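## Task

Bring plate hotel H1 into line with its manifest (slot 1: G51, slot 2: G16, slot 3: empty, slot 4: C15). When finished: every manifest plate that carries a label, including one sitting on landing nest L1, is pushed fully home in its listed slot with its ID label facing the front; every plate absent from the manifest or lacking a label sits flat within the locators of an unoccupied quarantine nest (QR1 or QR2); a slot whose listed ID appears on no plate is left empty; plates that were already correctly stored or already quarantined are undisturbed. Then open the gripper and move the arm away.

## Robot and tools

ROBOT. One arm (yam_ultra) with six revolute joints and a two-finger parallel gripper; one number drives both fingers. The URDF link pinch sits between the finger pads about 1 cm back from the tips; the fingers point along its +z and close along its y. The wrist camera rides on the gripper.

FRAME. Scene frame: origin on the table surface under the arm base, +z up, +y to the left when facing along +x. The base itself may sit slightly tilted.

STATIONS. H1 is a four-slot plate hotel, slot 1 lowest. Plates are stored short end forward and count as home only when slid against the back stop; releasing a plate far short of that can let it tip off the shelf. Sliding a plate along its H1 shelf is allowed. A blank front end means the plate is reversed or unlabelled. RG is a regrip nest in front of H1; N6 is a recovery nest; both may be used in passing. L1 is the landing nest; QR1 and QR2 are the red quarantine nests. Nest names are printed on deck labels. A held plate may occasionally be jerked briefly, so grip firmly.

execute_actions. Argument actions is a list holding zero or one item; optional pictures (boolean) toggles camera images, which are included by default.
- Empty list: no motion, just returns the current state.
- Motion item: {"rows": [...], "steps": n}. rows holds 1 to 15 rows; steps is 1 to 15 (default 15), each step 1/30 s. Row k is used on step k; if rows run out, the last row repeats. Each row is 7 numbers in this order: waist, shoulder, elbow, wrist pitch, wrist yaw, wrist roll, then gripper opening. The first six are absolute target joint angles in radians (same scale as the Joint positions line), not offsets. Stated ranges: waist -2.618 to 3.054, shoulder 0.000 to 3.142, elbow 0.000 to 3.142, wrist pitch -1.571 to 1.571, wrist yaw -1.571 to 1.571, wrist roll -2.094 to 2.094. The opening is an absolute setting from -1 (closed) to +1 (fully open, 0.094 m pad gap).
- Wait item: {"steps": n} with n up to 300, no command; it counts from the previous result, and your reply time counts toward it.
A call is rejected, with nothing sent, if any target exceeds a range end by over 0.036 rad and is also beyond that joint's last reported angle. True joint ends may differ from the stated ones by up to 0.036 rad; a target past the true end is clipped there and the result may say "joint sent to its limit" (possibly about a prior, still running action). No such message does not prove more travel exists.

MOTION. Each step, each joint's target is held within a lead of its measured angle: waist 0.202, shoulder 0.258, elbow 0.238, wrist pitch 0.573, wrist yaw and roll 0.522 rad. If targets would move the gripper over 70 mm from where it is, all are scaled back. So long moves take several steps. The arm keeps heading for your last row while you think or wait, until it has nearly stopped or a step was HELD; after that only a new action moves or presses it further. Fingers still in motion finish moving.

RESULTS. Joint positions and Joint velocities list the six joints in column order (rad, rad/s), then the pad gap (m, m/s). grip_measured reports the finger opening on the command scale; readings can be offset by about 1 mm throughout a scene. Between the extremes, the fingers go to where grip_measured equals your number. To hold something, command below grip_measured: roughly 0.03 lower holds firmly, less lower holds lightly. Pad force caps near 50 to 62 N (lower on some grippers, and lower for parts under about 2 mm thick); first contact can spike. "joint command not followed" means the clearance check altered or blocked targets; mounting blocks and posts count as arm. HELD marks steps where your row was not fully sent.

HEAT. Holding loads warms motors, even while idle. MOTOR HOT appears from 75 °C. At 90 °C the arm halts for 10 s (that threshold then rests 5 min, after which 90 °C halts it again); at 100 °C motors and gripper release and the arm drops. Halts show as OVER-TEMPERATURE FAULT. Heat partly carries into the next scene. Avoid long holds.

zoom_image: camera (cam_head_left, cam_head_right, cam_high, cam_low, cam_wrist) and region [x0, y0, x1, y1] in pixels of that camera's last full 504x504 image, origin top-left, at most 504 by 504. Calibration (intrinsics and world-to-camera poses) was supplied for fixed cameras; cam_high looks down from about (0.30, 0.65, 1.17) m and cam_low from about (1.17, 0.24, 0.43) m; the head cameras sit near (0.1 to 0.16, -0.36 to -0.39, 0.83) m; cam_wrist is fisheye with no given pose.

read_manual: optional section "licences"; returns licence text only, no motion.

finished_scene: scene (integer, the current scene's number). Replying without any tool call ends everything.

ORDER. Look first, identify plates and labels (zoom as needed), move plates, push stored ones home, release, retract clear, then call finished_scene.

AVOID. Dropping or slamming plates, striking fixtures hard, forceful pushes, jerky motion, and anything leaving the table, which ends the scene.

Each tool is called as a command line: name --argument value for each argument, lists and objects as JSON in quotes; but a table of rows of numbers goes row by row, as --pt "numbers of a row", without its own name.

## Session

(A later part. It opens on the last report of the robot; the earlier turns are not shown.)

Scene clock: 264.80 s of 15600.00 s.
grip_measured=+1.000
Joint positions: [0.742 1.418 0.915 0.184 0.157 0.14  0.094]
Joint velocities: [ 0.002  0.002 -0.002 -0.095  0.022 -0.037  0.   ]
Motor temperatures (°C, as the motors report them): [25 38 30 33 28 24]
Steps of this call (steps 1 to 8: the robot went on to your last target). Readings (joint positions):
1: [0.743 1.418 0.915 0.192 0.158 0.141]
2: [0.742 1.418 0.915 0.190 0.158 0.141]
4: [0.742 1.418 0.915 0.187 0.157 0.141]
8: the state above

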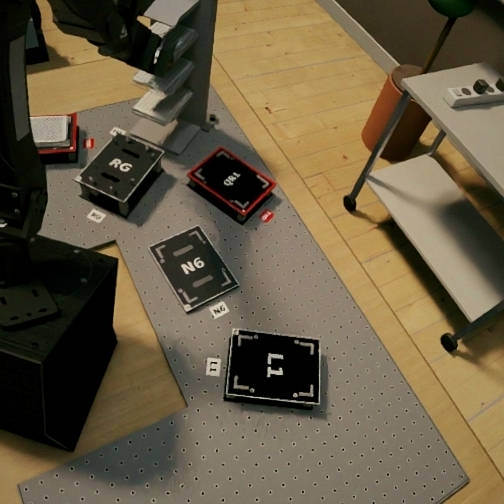

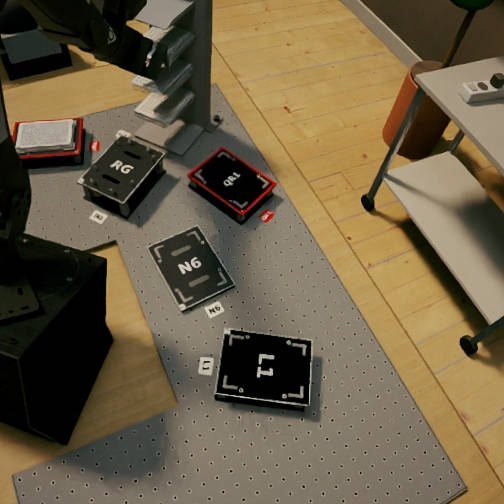

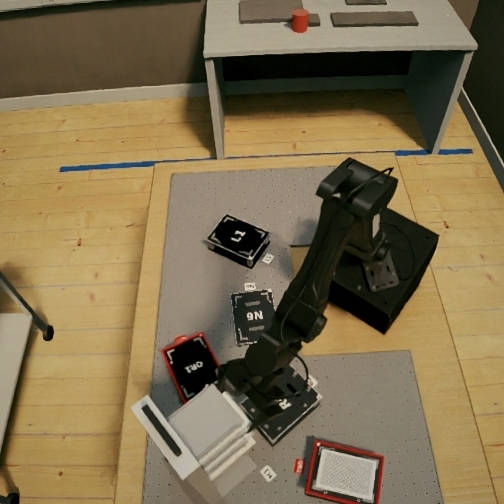

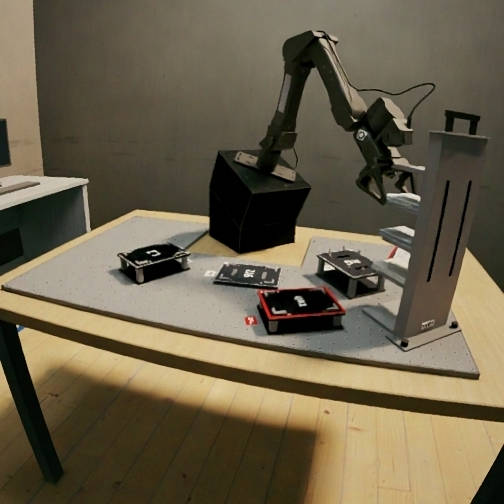

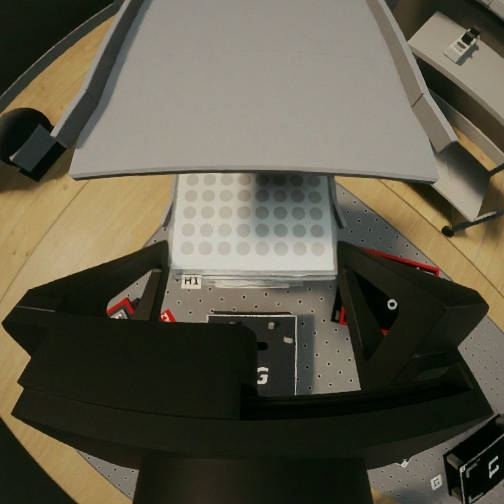

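execute_actions --actions '[{"rows":[[0.731,1.422,0.957,0.18,0.142,0.134,1],[0.729,1.428,0.965,0.18,0.142,0.134,1],[0.729,1.428,0.965,0.18,0.142,0.134,1],[0.729,1.428,0.965,0.18,0.142,0.134,1],[0.729,1.428,0.965,0.18,0.142,0.134,1],[0.735,1.428,0.965,0.18,0.15,0.134,0.93],[0.735,1.428,0.965,0.18,0.15,0.134,0.88],[0.735,1.428,0.965,0.18,0.15,0.134,0.85],[0.735,1.428,0.965,0.18,0.15,0.134,0.82],[0.735,1.428,0.965,0.18,0.15,0.134,0.79],[0.735,1.428,0.965,0.18,0.15,0.134,0.76],[0.735,1.428,0.965,0.18,0.15,0.134,0.735]]}]' --pictures false

execute_actions --actions '[{"rows":[[0.745,1.40,0.94,0.205,0.165,0.145,0.735],[0.749,1.387,0.92,0.21,0.17,0.147,0.735],[0.752,1.374,0.902,0.215,0.174,0.148,0.735],[0.756,1.361,0.885,0.22,0.178,0.149,0.735],[0.76,1.348,0.868,0.224,0.182,0.15,0.735],[0.763,1.335,0.851,0.228,0.186,0.151,0.735],[0.767,1.322,0.834,0.232,0.19,0.152,0.735],[0.77,1.309,0.817,0.236,0.194,0.154,0.735],[0.774,1.296,0.80,0.24,0.198,0.155,0.735],[0.778,1.283,0.783,0.243,0.202,0.156,0.735],[0.781,1.27,0.766,0.246,0.206,0.157,0.735],[0.785,1.257,0.749,0.249,0.21,0.158,0.735],[0.789,1.244,0.732,0.25,0.213,0.16,0.735],[0.793,1.231,0.715,0.25,0.213,0.16,0.735],[0.796,1.218,0.70,0.25,0.213,0.16,0.735]]}]'

Scene clock: 270.47 s of 15600.00 s.
grip_measured=+0.940
Joint positions: [0.74  1.429 0.927 0.179 0.153 0.139 0.091]
Joint velocities: [ 0.002 -0.017  0.002 -0.037 -0.037  0.022  0.001]
Motor temperatures (°C, as the motors report them): [25 37 30 33 28 24]
Steps of this call (steps 1 to 30: the robot went on to your last target; steps 31 to 90: nothing new was sent; then 2.17 s passed at rest; steps 91 to 105: all 15 steps of this action). Readings (joint positions):
91: [0.742 1.418 0.915 0.182 0.156 0.140]
92: [0.742 1.419 0.917 0.181 0.156 0.140]
94: [0.740 1.426 0.924 0.179 0.154 0.140]
98: [0.740 1.429 0.927 0.179 0.153 0.139]
105: the state above

Scene clock: 270.97 s of 15600.00 s.
grip_measured=+0.779
Joint positions: [0.78  1.262 0.735 0.255 0.19  0.148 0.084]
Joint velocities: [ 0.159 -0.545 -0.457 -0.037  0.051  0.081 -0.   ]
Motor temperatures (°C, as the motors report them): [25 37 30 33 28 24]
Steps of this call (steps 1 to 15: all 15 steps of this action). Readings (joint positions):
1: [0.740 1.429 0.927 0.179 0.153 0.139]
2: [0.740 1.428 0.927 0.179 0.153 0.139]
4: [0.740 1.426 0.920 0.190 0.154 0.139]
8: [0.743 1.422 0.882 0.257 0.160 0.136]
15: the state above

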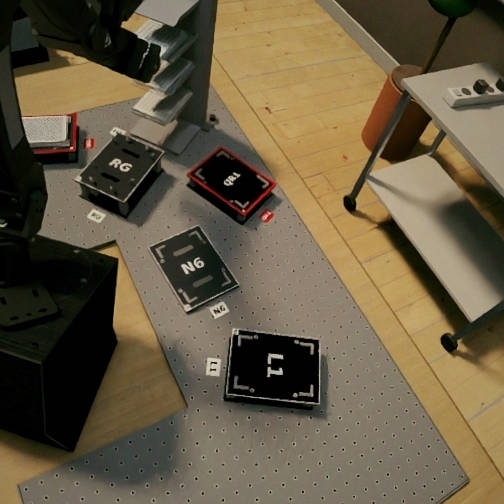

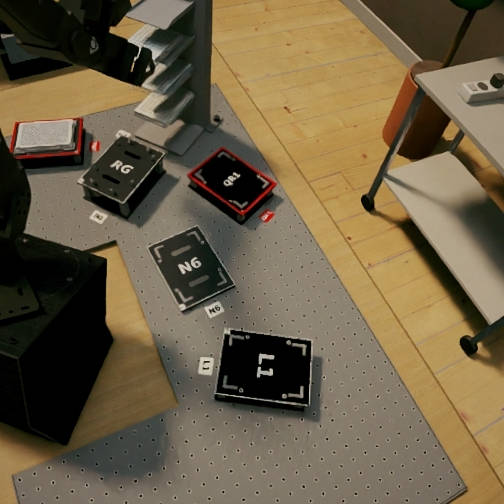

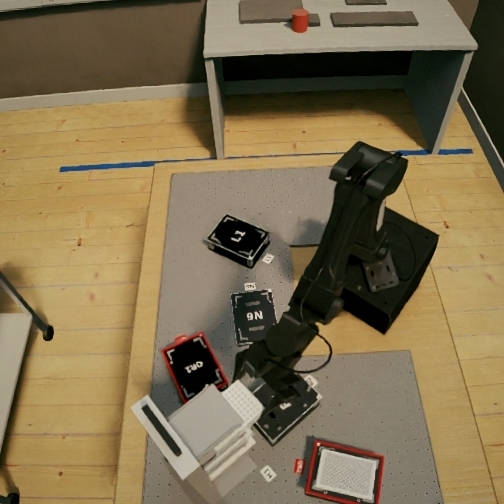

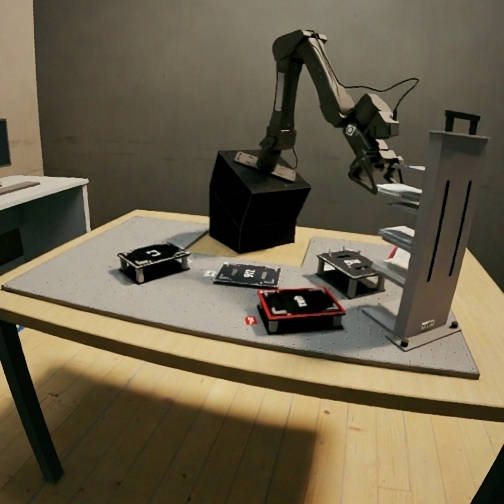

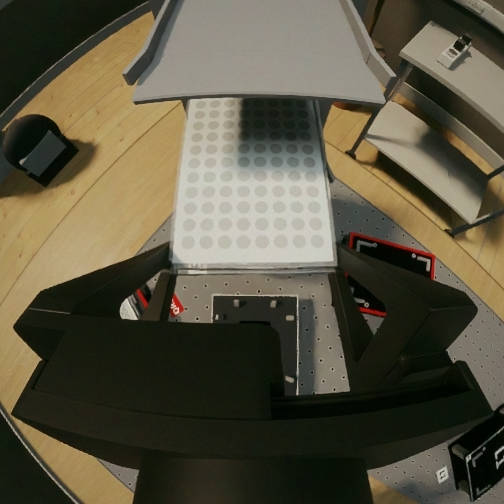

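execute_actions --actions '[{"rows":[[0.801,1.202,0.682,0.25,0.22,0.162,0.735],[0.806,1.186,0.665,0.25,0.226,0.164,0.735],[0.811,1.17,0.648,0.25,0.232,0.166,0.735],[0.817,1.154,0.631,0.25,0.238,0.168,0.735],[0.823,1.138,0.614,0.25,0.244,0.17,0.735],[0.829,1.122,0.597,0.25,0.25,0.172,0.735],[0.835,1.106,0.58,0.25,0.256,0.174,0.735],[0.841,1.09,0.563,0.25,0.262,0.176,0.735],[0.847,1.074,0.546,0.25,0.268,0.178,0.735],[0.853,1.058,0.529,0.25,0.275,0.18,0.735],[0.86,1.042,0.512,0.25,0.282,0.182,0.735],[0.867,1.026,0.495,0.25,0.289,0.185,0.735],[0.874,1.01,0.478,0.25,0.296,0.188,0.735],[0.881,0.993,0.461,0.25,0.302,0.19,0.735],[0.888,0.975,0.445,0.25,0.302,0.19,0.735]]}]' --pictures false

execute_actions --actions '[{"steps":8}]'

Scene clock: 274.20 s of 15600.00 s.
grip_measured=+0.779
Joint positions: [0.867 1.028 0.482 0.238 0.266 0.177 0.084]
Joint velocities: [ 0.198 -0.466 -0.52  -0.037  0.11   0.037 -0.   ]
Motor temperatures (°C, as the motors report them): [25 37 30 34 28 24]
Steps of this call (steps 1 to 30: the robot went on to your last target; steps 31 to 82: nothing new was sent; steps 83 to 97: all 15 steps of this action). Readings (joint positions):
83: [0.788 1.237 0.705 0.239 0.199 0.154]
84: [0.790 1.233 0.699 0.239 0.201 0.155]
86: [0.796 1.209 0.672 0.239 0.209 0.157]
90: [0.821 1.142 0.601 0.239 0.227 0.164]
97: the state above

Scene clock: 274.47 s of 15600.00 s.
grip_measured=+0.779
Joint positions: [0.878 1.    0.449 0.231 0.283 0.183 0.084]
Joint velocities: [-0.002  0.007 -0.007 -0.007 -0.037 -0.007 -0.   ]
Motor temperatures (°C, as the motors report them): [25 37 30 34 28 24]
Steps of this call (steps 1 to 8: the robot went on to your last target). Readings (joint positions):
1: [0.872 1.014 0.467 0.237 0.270 0.178]
2: [0.876 1.004 0.457 0.235 0.273 0.179]
4: [0.878 1.000 0.449 0.232 0.277 0.181]
8: the state above

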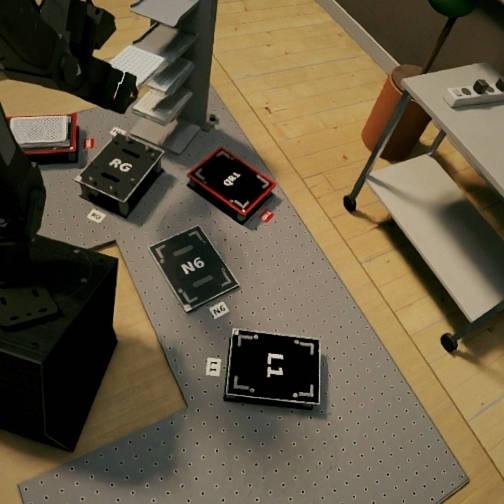

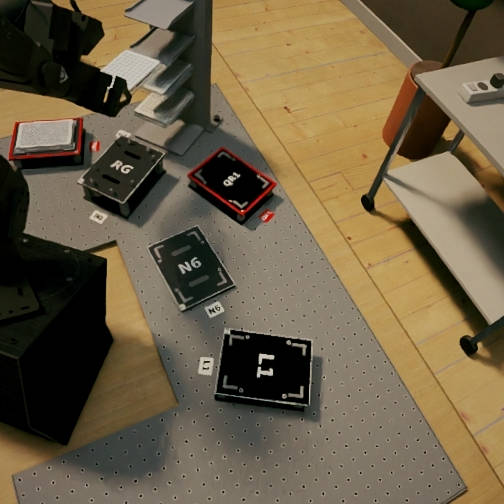

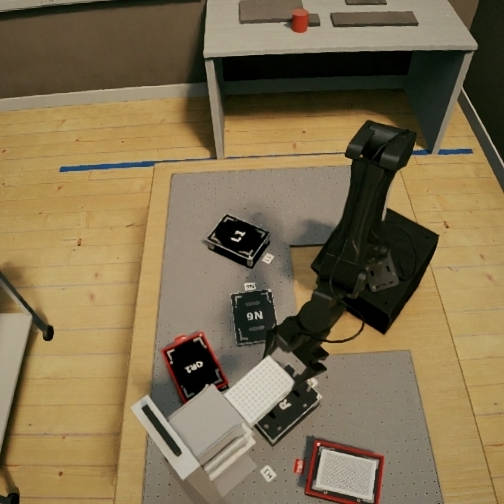

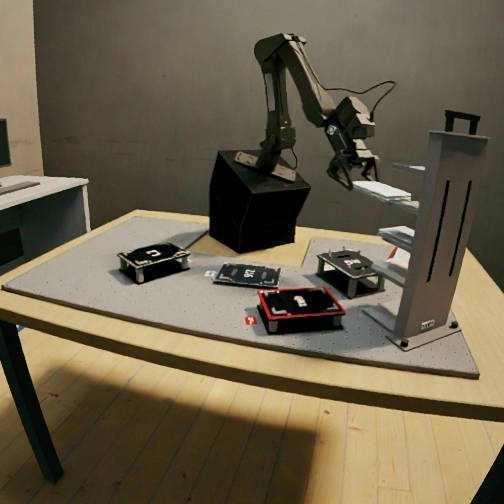

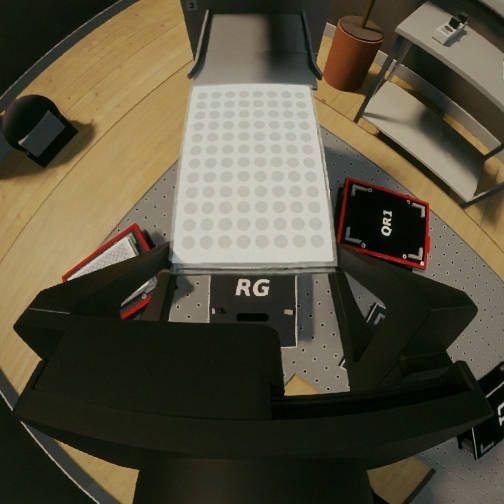

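execute_actions --actions '[{"rows":[[0.892,0.945,0.45,0.2,0.305,0.19,0.735],[0.896,0.915,0.455,0.16,0.31,0.192,0.735],[0.90,0.885,0.465,0.12,0.315,0.194,0.735],[0.904,0.86,0.48,0.08,0.32,0.196,0.735],[0.908,0.835,0.50,0.04,0.325,0.198,0.735],[0.912,0.81,0.52,0.0,0.33,0.2,0.735],[0.916,0.79,0.54,-0.04,0.335,0.202,0.735],[0.92,0.77,0.56,-0.08,0.34,0.204,0.735],[0.924,0.755,0.58,-0.115,0.345,0.206,0.735],[0.927,0.74,0.60,-0.15,0.35,0.208,0.735],[0.93,0.73,0.62,-0.18,0.35,0.208,0.735],[0.932,0.72,0.64,-0.205,0.35,0.208,0.735],[0.934,0.71,0.66,-0.22,0.35,0.208,0.735],[0.935,0.705,0.68,-0.225,0.35,0.208,0.735],[0.935,0.705,0.695,-0.225,0.35,0.208,0.735]]}]' --pictures false

execute_actions --actions '[{"steps":12}]'

zoom_image --camera "cam_low" --region '[320,90,450,220]'

Scene clock: 277.60 s of 15600.00 s.
grip_measured=+0.779
Joint positions: [ 0.924  0.733  0.628 -0.156  0.328  0.2    0.084]
Joint velocities: [ 0.027 -0.173  0.52  -0.491  0.066 -0.007 -0.001]
Motor temperatures (°C, as the motors report them): [25 36 30 34 28 24]
Steps of this call (steps 1 to 30: the robot went on to your last target; steps 31 to 79: nothing new was sent; steps 80 to 94: all 15 steps of this action). Readings (joint positions):
80: [0.879 0.996 0.449 0.226 0.286 0.184]
81: [0.880 0.983 0.449 0.210 0.287 0.184]
83: [0.887 0.937 0.449 0.162 0.292 0.186]
87: [0.904 0.831 0.482 0.036 0.306 0.191]
94: the state above

Scene clock: 278.00 s of 15600.00 s.
grip_measured=+0.779
Joint positions: [ 0.925  0.722  0.666 -0.228  0.334  0.202  0.084]
Joint velocities: [ 0.007 -0.007 -0.002 -0.081  0.007 -0.022 -0.001]
Motor temperatures (°C, as the motors report them): [25 36 30 34 28 24]
Steps of this call (steps 1 to 12: the robot went on to your last target). Readings (joint positions):
1: [0.925 0.728 0.645 -0.168 0.329 0.200]
2: [0.925 0.725 0.656 -0.174 0.330 0.201]
4: [0.925 0.722 0.666 -0.183 0.333 0.201]
8: [0.925 0.722 0.666 -0.214 0.334 0.202]
12: the state above

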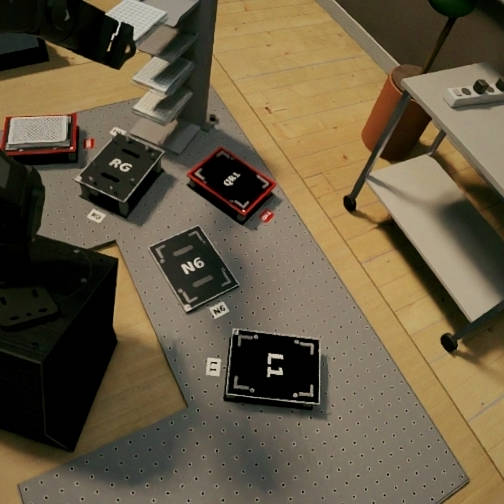

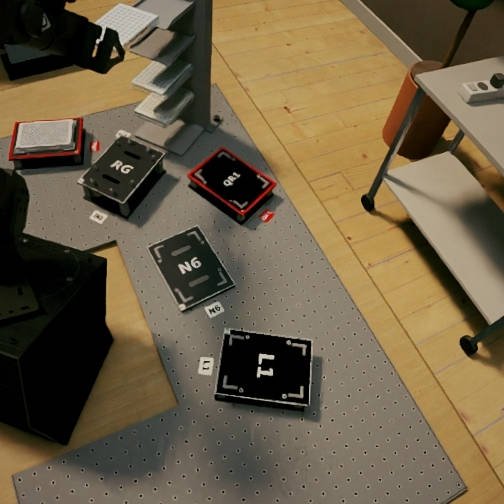

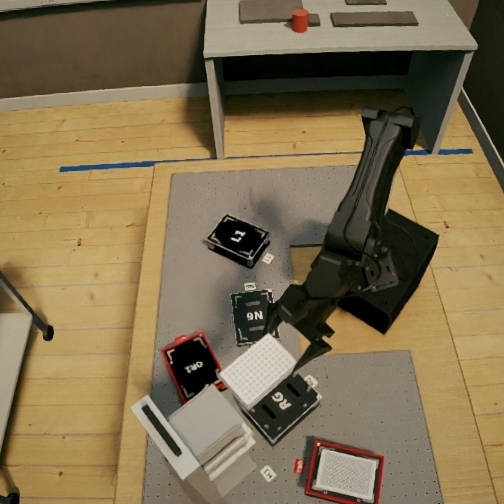

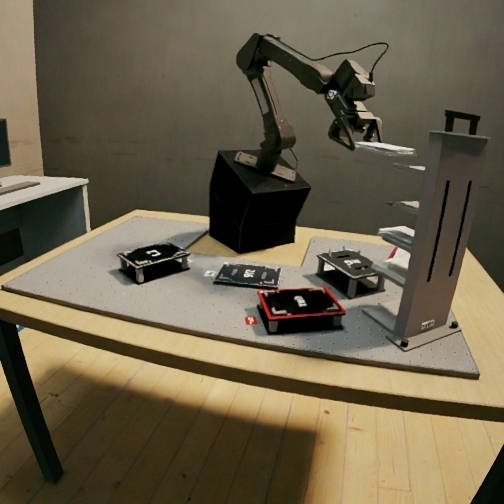

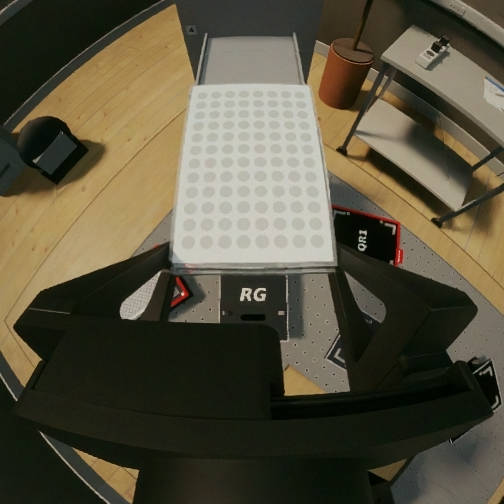

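Region (320, 90, 450, 220) of cam_low's 504x504 image, scaled by 3.877, with more detail than that image has.

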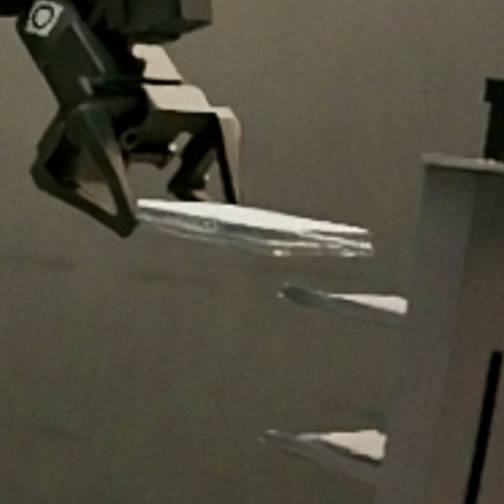

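execute_actions --actions '[{"rows":[[0.912,0.74,0.70,-0.19,0.305,0.19,0.735],[0.905,0.76,0.705,-0.18,0.295,0.187,0.735],[0.897,0.78,0.712,-0.172,0.287,0.184,0.735],[0.889,0.80,0.72,-0.165,0.28,0.181,0.735],[0.881,0.82,0.73,-0.158,0.272,0.178,0.735],[0.873,0.84,0.74,-0.152,0.265,0.175,0.735],[0.865,0.86,0.753,-0.146,0.258,0.172,0.735],[0.857,0.878,0.767,-0.14,0.251,0.17,0.735],[0.849,0.896,0.781,-0.135,0.245,0.168,0.735],[0.841,0.914,0.795,-0.132,0.24,0.167,0.735],[0.835,0.928,0.806,-0.13,0.24,0.167,0.735],[0.83,0.935,0.812,-0.13,0.24,0.167,0.735]]}]' --pictures false

execute_actions --actions '[{"steps":10}]'

zoom_image --camera "cam_low" --region '[340,110,450,220]'

Scene clock: 280.80 s of 15600.00 s.
grip_measured=+0.779
Joint positions: [ 0.849  0.937  0.744 -0.247  0.242  0.185  0.084]
Joint velocities: [-0.037  0.061  0.017  0.007 -0.095 -0.007 -0.   ]
Motor temperatures (°C, as the motors report them): [25 35 30 35 28 24]
Steps of this call (steps 1 to 30: the robot went on to your last target; steps 31 to 69: nothing new was sent; steps 70 to 84: all 15 steps of this action). Readings (joint positions):
70: [0.924 0.724 0.666 -0.233 0.331 0.201]
71: [0.922 0.730 0.666 -0.228 0.326 0.200]
73: [0.912 0.759 0.671 -0.218 0.312 0.196]
77: [0.880 0.848 0.702 -0.203 0.284 0.186]
84: the state above

Scene clock: 281.13 s of 15600.00 s.
grip_measured=+0.779
Joint positions: [ 0.846  0.938  0.748 -0.253  0.237  0.185  0.084]
Joint velocities: [ 0.007  0.002 -0.007  0.095 -0.095 -0.007  0.   ]
Motor temperatures (°C, as the motors report them): [25 35 30 35 28 24]
Steps of this call (steps 1 to 10: the robot went on to your last target). Readings (joint positions):
1: [0.848 0.938 0.745 -0.248 0.240 0.185]
2: [0.847 0.938 0.746 -0.249 0.239 0.185]
4: [0.846 0.938 0.747 -0.252 0.238 0.185]
8: [0.846 0.938 0.748 -0.253 0.237 0.185]
10: the state above

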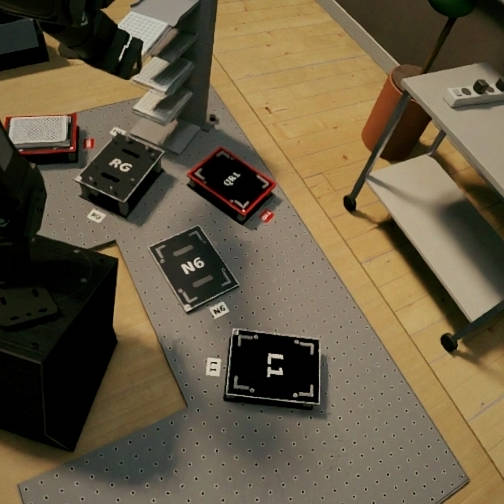

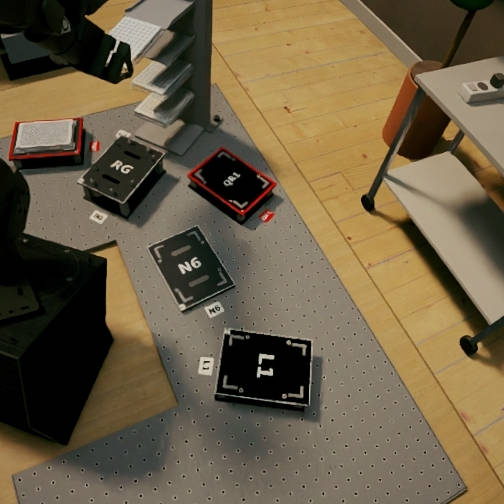

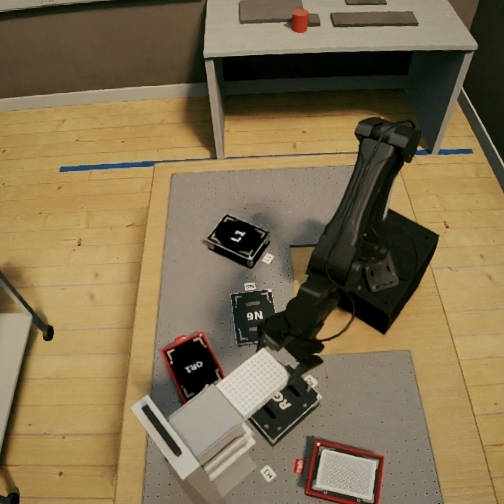

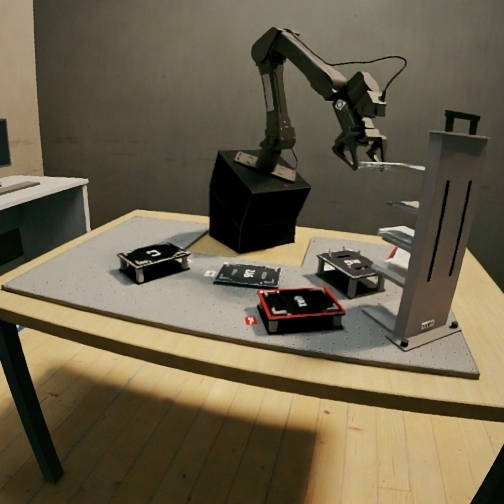

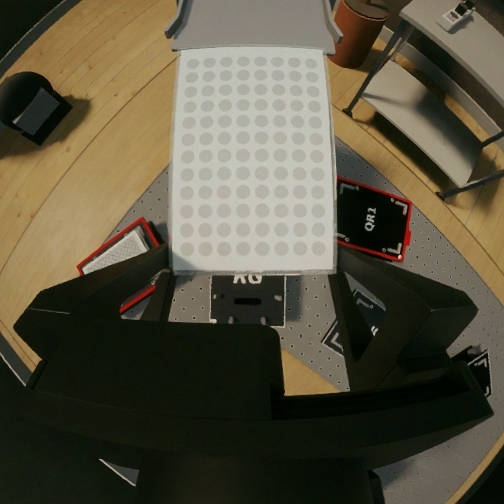

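Region (340, 110, 450, 220) of cam_low's 504x504 image, scaled by 4.582, with more detail than that image has.

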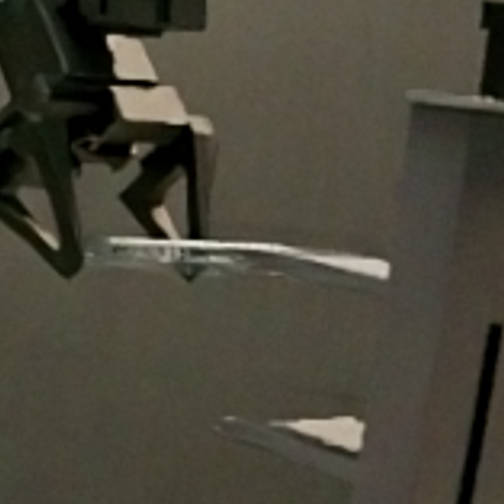

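execute_actions --actions '[{"rows":[[0.845,0.92,0.77,-0.22,0.24,0.18,0.735],[0.85,0.90,0.75,-0.25,0.245,0.18,0.735],[0.855,0.885,0.73,-0.26,0.25,0.18,0.735],[0.86,0.87,0.715,-0.265,0.255,0.18,0.735],[0.865,0.855,0.70,-0.27,0.26,0.18,0.735],[0.87,0.84,0.70,-0.27,0.265,0.18,0.735],[0.875,0.82,0.70,-0.27,0.27,0.18,0.735],[0.88,0.80,0.71,-0.27,0.28,0.18,0.735],[0.885,0.78,0.73,-0.27,0.29,0.18,0.735],[0.89,0.77,0.75,-0.27,0.295,0.18,0.735],[0.89,0.77,0.77,-0.27,0.295,0.18,0.735]]}]'

zoom_image --camera "cam_low" --region '[320,90,450,220]'

Scene clock: 283.50 s of 15600.00 s.
grip_measured=+0.779
Joint positions: [ 0.88   0.789  0.735 -0.288  0.272  0.185  0.084]
Joint velocities: [ 0.002 -0.022  0.095  0.051  0.037 -0.007 -0.001]
Motor temperatures (°C, as the motors report them): [25 35 31 35 28 24]
Steps of this call (steps 1 to 15: the robot went on to your last target; steps 16 to 56: nothing new was sent; steps 57 to 71: all 15 steps of this action). Readings (joint positions):
57: [0.846 0.938 0.748 -0.258 0.237 0.185]
58: [0.846 0.936 0.748 -0.262 0.237 0.185]
60: [0.847 0.923 0.741 -0.264 0.237 0.185]
64: [0.862 0.861 0.706 -0.279 0.247 0.185]
71: the state above

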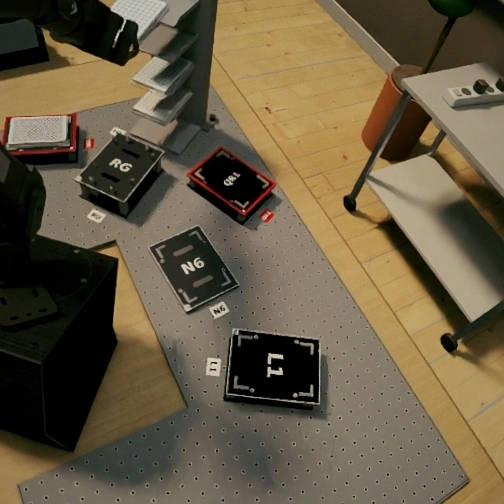

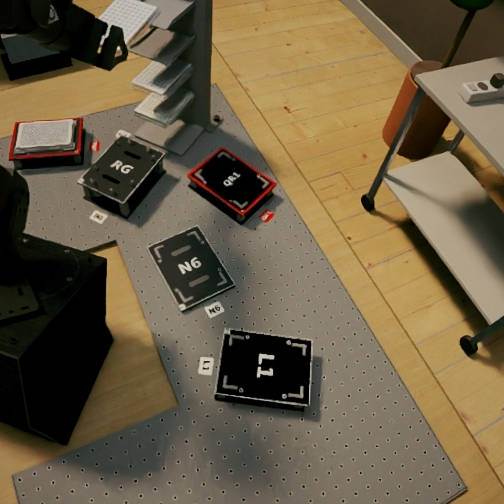

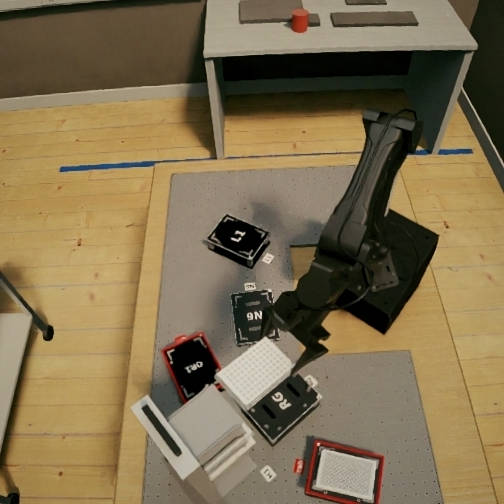

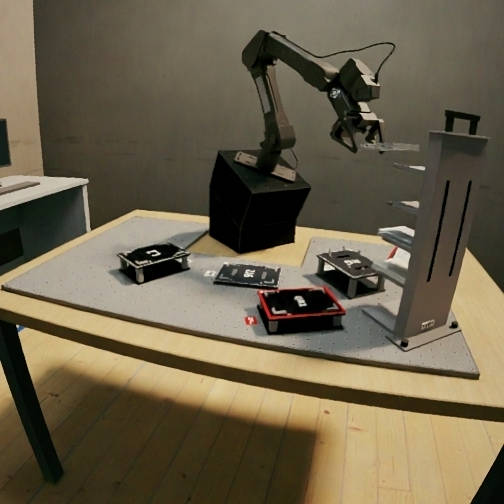

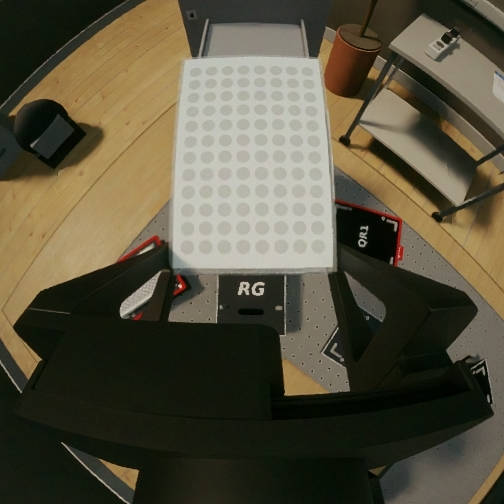

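Region (320, 90, 450, 220) of cam_low's 504x504 image, scaled by 3.877, with more detail than that image has.

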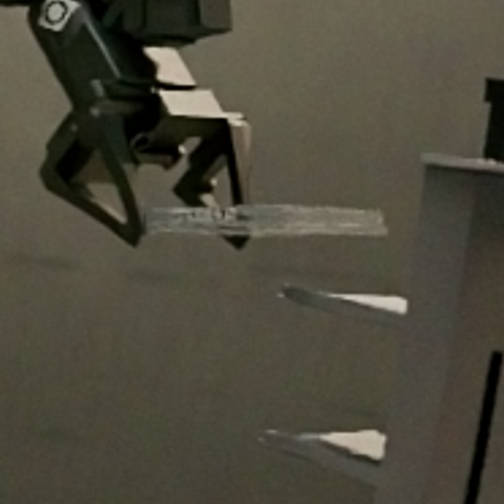

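execute_actions --actions '[{"rows":[[0.868,0.79,0.80,-0.31,0.255,0.19,0.735],[0.863,0.805,0.825,-0.33,0.248,0.192,0.735],[0.858,0.82,0.85,-0.35,0.241,0.194,0.735],[0.853,0.835,0.875,-0.37,0.234,0.196,0.735],[0.848,0.85,0.90,-0.39,0.227,0.198,0.735],[0.843,0.87,0.92,-0.41,0.22,0.2,0.735],[0.838,0.89,0.94,-0.42,0.214,0.2,0.735],[0.833,0.91,0.96,-0.43,0.208,0.2,0.735],[0.827,0.93,0.98,-0.44,0.202,0.2,0.735],[0.821,0.95,1.0,-0.44,0.196,0.195,0.735],[0.815,0.97,1.015,-0.44,0.19,0.19,0.735],[0.809,0.99,1.03,-0.43,0.184,0.187,0.735],[0.803,1.01,1.045,-0.42,0.178,0.184,0.735],[0.797,1.03,1.06,-0.41,0.172,0.181,0.735],[0.791,1.05,1.075,-0.40,0.166,0.178,0.735]]}]' --pictures false

execute_actions --actions '[{"rows":[[0.785,1.07,1.088,-0.395,0.16,0.174,0.735],[0.779,1.09,1.10,-0.39,0.154,0.17,0.735],[0.773,1.11,1.113,-0.385,0.148,0.167,0.735],[0.767,1.13,1.126,-0.385,0.143,0.164,0.735],[0.76,1.15,1.139,-0.385,0.14,0.164,0.735],[0.752,1.17,1.15,-0.385,0.14,0.164,0.735]]}]'

zoom_image --camera "cam_low" --region '[340,100,450,210]'

Scene clock: 287.17 s of 15600.00 s.
grip_measured=+0.779
Joint positions: [ 0.811  1.016  1.013 -0.416  0.197  0.189  0.084]
Joint velocities: [-0.159  0.603  0.393  0.051 -0.168 -0.022 -0.   ]
Motor temperatures (°C, as the motors report them): [25 34 31 36 28 24]
Steps of this call (steps 1 to 15: the robot went on to your last target; steps 16 to 90: nothing new was sent; then 0.17 s passed at rest; steps 91 to 105: all 15 steps of this action). Readings (joint positions):
91: [0.880 0.789 0.740 -0.293 0.277 0.185]
92: [0.878 0.792 0.749 -0.307 0.272 0.185]
94: [0.871 0.811 0.787 -0.338 0.261 0.186]
98: [0.851 0.875 0.887 -0.386 0.239 0.191]
105: the state above

Scene clock: 287.67 s of 15600.00 s.
grip_measured=+0.779
Joint positions: [ 0.761  1.181  1.111 -0.408  0.15   0.172  0.084]
Joint velocities: [-0.022 -0.027 -0.002 -0.022  0.007 -0.022 -0.   ]
Motor temperatures (°C, as the motors report them): [25 34 31 36 28 24]
Steps of this call (steps 1 to 15: all 15 steps of this action). Readings (joint positions):
1: [0.805 1.038 1.026 -0.416 0.191 0.188]
2: [0.799 1.059 1.040 -0.416 0.185 0.186]
4: [0.787 1.100 1.065 -0.415 0.173 0.181]
8: [0.764 1.171 1.106 -0.410 0.157 0.174]
15: the state above

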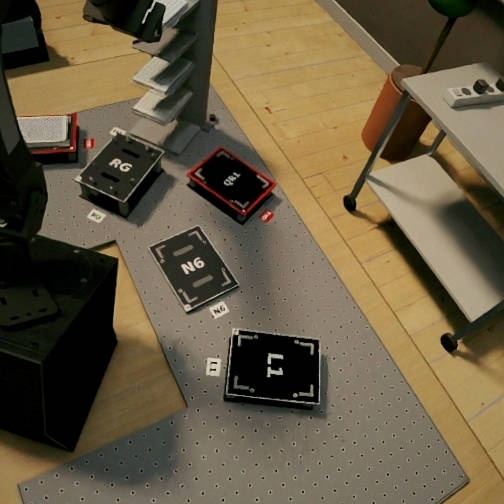

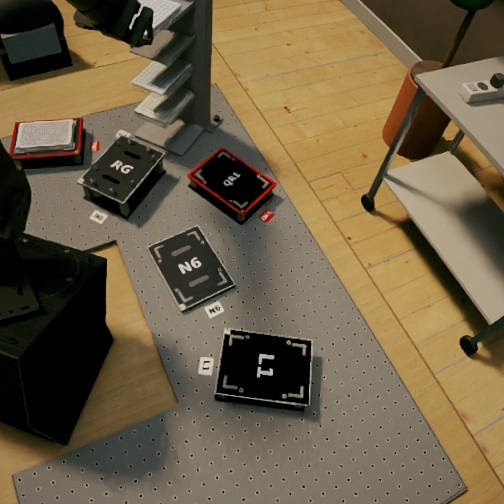

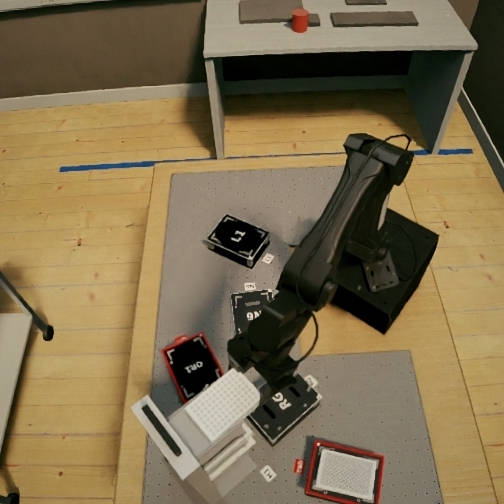

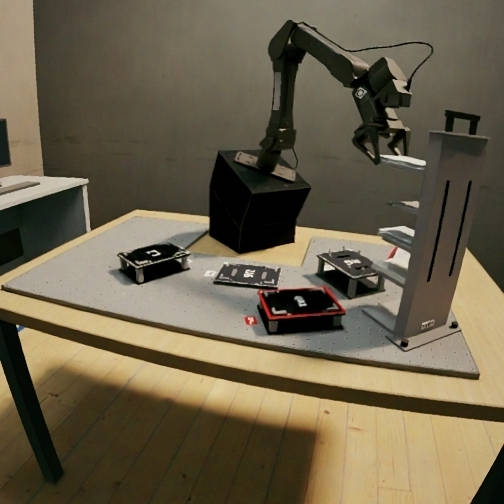

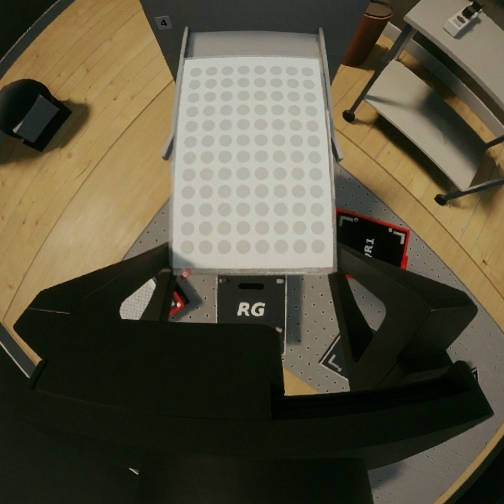

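Region (340, 100, 450, 210) of cam_low's 504x504 image, scaled by 4.582, with more detail than that image has.

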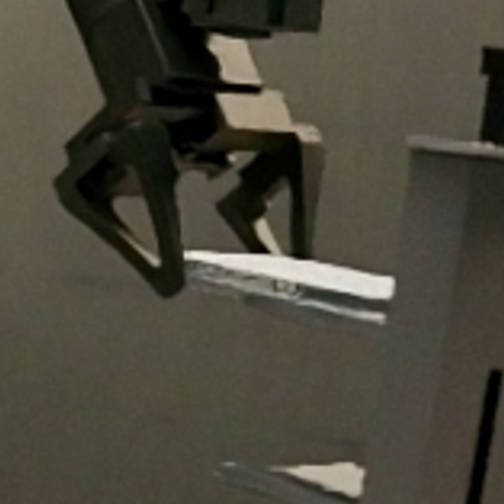

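execute_actions --actions '[{"rows":[[0.746,1.18,1.165,-0.40,0.14,0.16,0.735],[0.743,1.19,1.177,-0.41,0.14,0.16,0.735],[0.741,1.20,1.188,-0.41,0.138,0.16,0.735],[0.739,1.21,1.199,-0.412,0.136,0.158,0.735],[0.737,1.22,1.21,-0.414,0.134,0.158,0.735],[0.735,1.23,1.221,-0.416,0.132,0.156,0.735],[0.733,1.24,1.232,-0.418,0.13,0.156,0.735],[0.73,1.25,1.243,-0.418,0.13,0.155,0.735],[0.728,1.262,1.254,-0.418,0.13,0.155,0.735]]}]'

zoom_image --camera "cam_wrist" --region '[130,20,380,270]'

Scene clock: 291.60 s of 15600.00 s.
grip_measured=+0.779
Joint positions: [ 0.739  1.27   1.214 -0.424  0.135  0.162  0.084]
Joint velocities: [ 0.007 -0.007  0.002 -0.022 -0.007  0.051 -0.001]
Motor temperatures (°C, as the motors report them): [25 34 31 35 28 24]
Steps of this call (steps 1 to 15: the robot went on to your last target; steps 16 to 90: nothing new was sent; then 0.43 s passed at rest; steps 91 to 105: all 15 steps of this action). Readings (joint positions):
91: [0.761 1.181 1.112 -0.409 0.149 0.171]
92: [0.759 1.184 1.117 -0.413 0.148 0.170]
94: [0.754 1.196 1.137 -0.420 0.146 0.168]
98: [0.745 1.235 1.185 -0.422 0.141 0.164]
105: the state above

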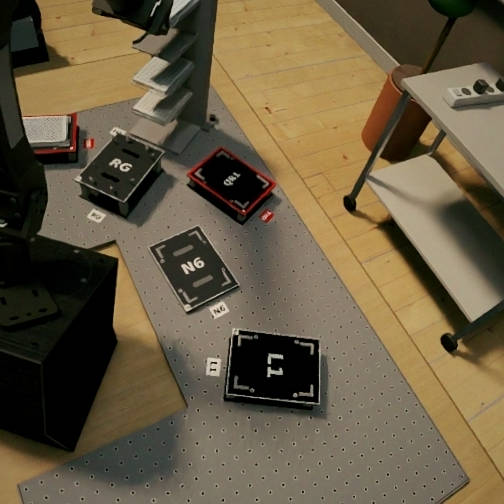

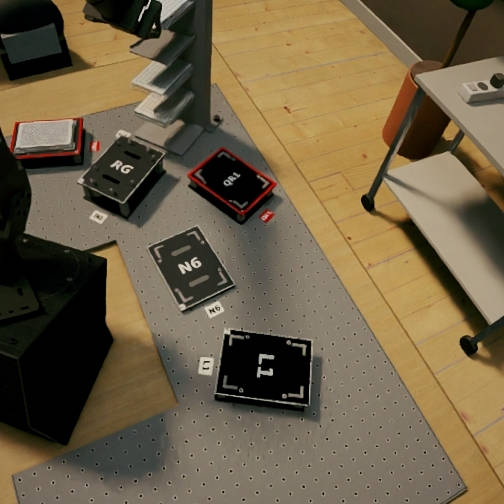

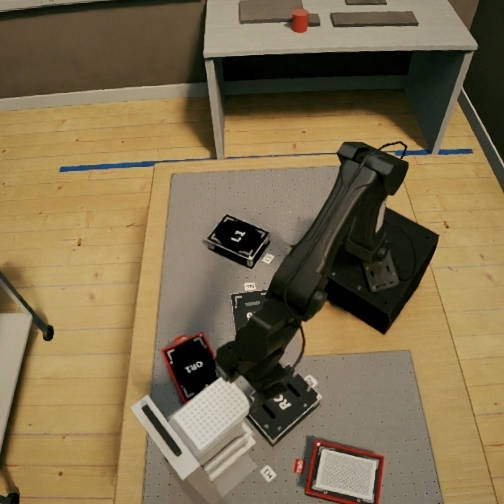

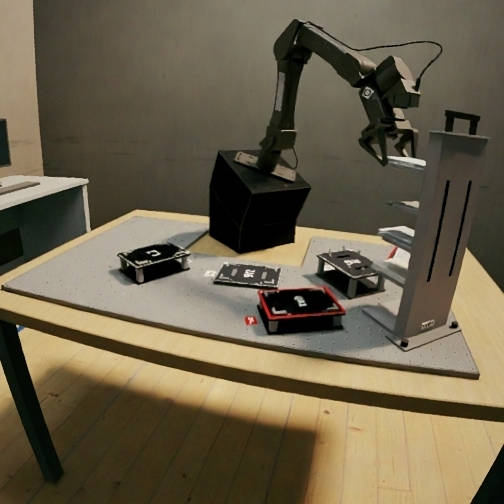

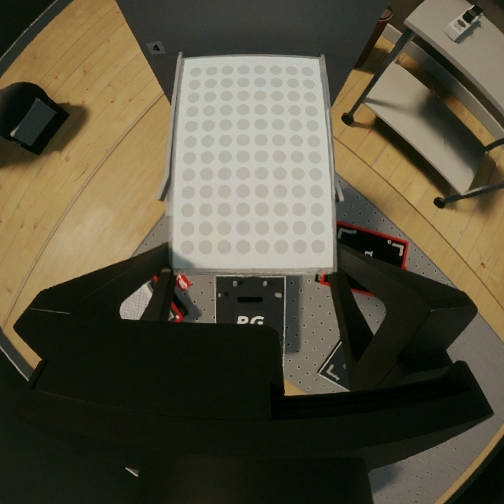

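Region (130, 20, 380, 270) of cam_wrist's 504x504 image, scaled by 2.016, with more detail than that image has.

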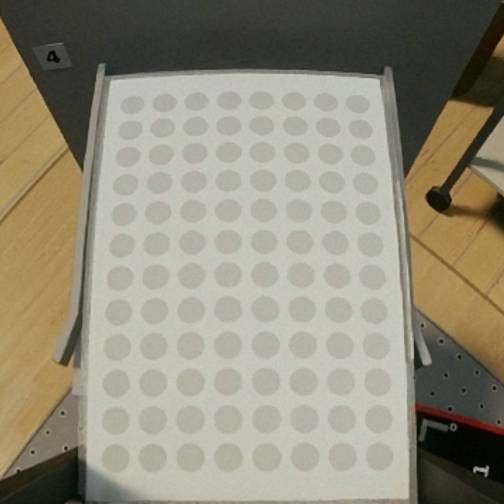

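execute_actions --actions '[{"rows":[[0.735,1.262,1.25,-0.418,0.135,0.16,0.79],[0.735,1.262,1.25,-0.418,0.135,0.16,0.83],[0.735,1.262,1.25,-0.418,0.135,0.16,0.9],[0.74,1.25,1.23,-0.418,0.14,0.16,1],[0.748,1.23,1.20,-0.418,0.15,0.165,1],[0.754,1.21,1.18,-0.418,0.155,0.17,1],[0.76,1.19,1.16,-0.418,0.16,0.17,1],[0.766,1.17,1.14,-0.418,0.165,0.175,1],[0.772,1.15,1.12,-0.418,0.17,0.175,1],[0.778,1.13,1.105,-0.418,0.17,0.175,1],[0.78,1.115,1.095,-0.418,0.17,0.175,1],[0.78,1.115,1.095,-0.418,0.17,0.175,1],[0.78,1.115,1.095,-0.418,0.17,0.175,0.8],[0.78,1.115,1.095,-0.418,0.17,0.175,0.6],[0.78,1.115,1.095,-0.418,0.17,0.175,0.3]]}]' --pictures false

execute_actions --actions '[{"rows":[[0.765,1.13,1.125,-0.41,0.15,0.165,0.3],[0.76,1.14,1.14,-0.41,0.145,0.165,0.3],[0.757,1.15,1.151,-0.41,0.143,0.165,0.3],[0.754,1.16,1.162,-0.41,0.141,0.163,0.3],[0.751,1.17,1.173,-0.41,0.139,0.162,0.3],[0.748,1.18,1.184,-0.41,0.137,0.161,0.3],[0.745,1.19,1.195,-0.41,0.135,0.16,0.3],[0.743,1.20,1.206,-0.41,0.133,0.159,0.3],[0.741,1.21,1.217,-0.41,0.131,0.158,0.3],[0.739,1.22,1.228,-0.41,0.13,0.157,0.3],[0.737,1.23,1.239,-0.41,0.13,0.156,0.3],[0.735,1.24,1.25,-0.41,0.13,0.155,0.3]]}]'

zoom_image --camera "cam_low" --region '[350,110,450,210]'

Scene clock: 296.40 s of 15600.00 s.
grip_measured=+0.466
Joint positions: [ 0.772  1.136  1.103 -0.43   0.152  0.167  0.069]
Joint velocities: [-0.007 -0.061 -0.002  0.066  0.066  0.022 -0.33 ]
Motor temperatures (°C, as the motors report them): [25 34 32 35 28 24]
Steps of this call (steps 1 to 15: the robot went on to your last target; steps 16 to 90: nothing new was sent; then 1.30 s passed at rest; steps 91 to 105: all 15 steps of this action). Readings (joint positions):
91: [0.739 1.270 1.214 -0.424 0.135 0.161]
92: [0.739 1.270 1.214 -0.424 0.135 0.161]
94: [0.739 1.270 1.214 -0.424 0.135 0.161]
98: [0.746 1.237 1.181 -0.421 0.141 0.163]
105: the state above

Scene clock: 296.90 s of 15600.00 s.
grip_measured=+0.302
Joint positions: [ 0.747  1.239  1.206 -0.438  0.138  0.164  0.061]
Joint velocities: [-0.032  0.046 -0.002 -0.007 -0.051  0.037 -0.001]
Motor temperatures (°C, as the motors report them): [25 34 32 35 28 24]
Steps of this call (steps 1 to 15: all 15 steps of this action). Readings (joint positions):
1: [0.772 1.136 1.103 -0.429 0.152 0.167]
2: [0.772 1.136 1.103 -0.428 0.152 0.167]
4: [0.770 1.144 1.107 -0.429 0.150 0.167]
8: [0.758 1.185 1.148 -0.429 0.146 0.167]
15: the state above

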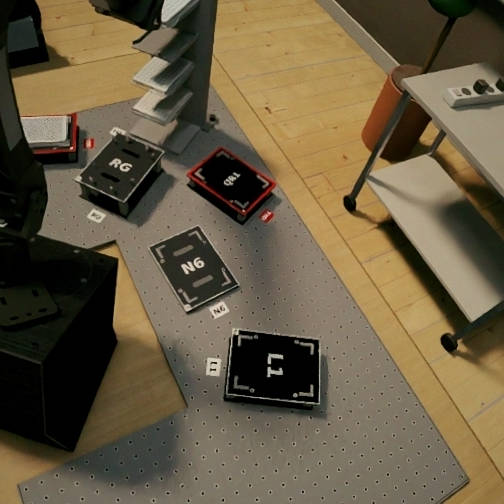

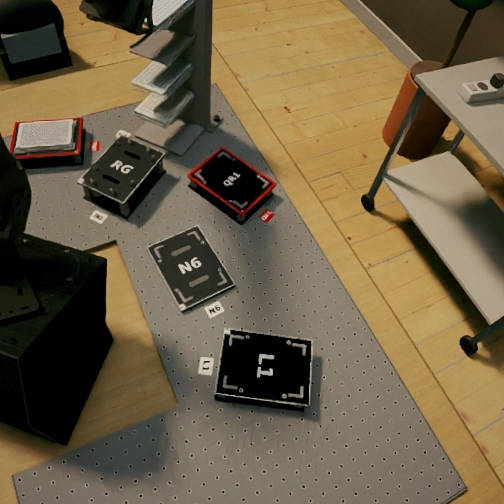

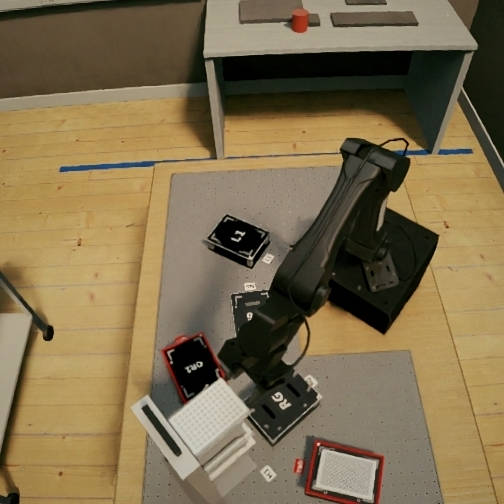

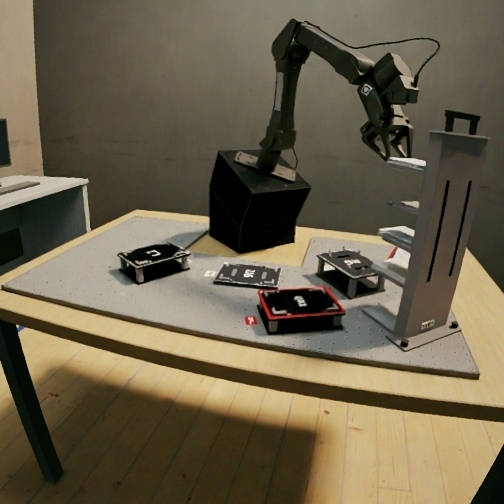

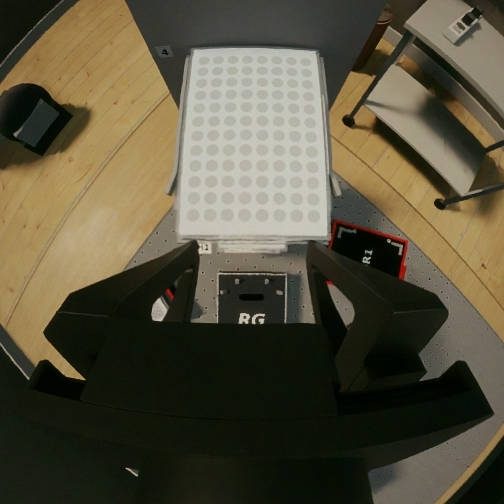

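Region (350, 110, 450, 210) of cam_low's 504x504 image, scaled by 5.040, with more detail than that image has.

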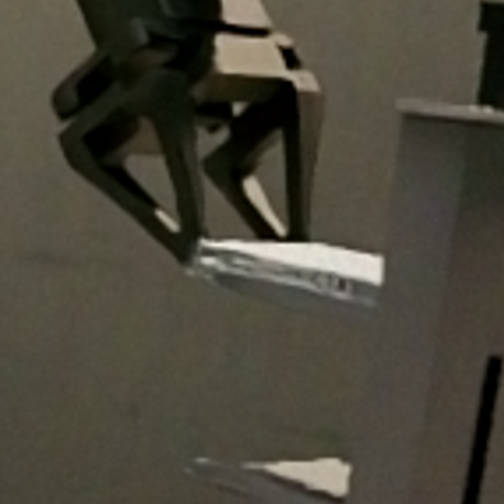

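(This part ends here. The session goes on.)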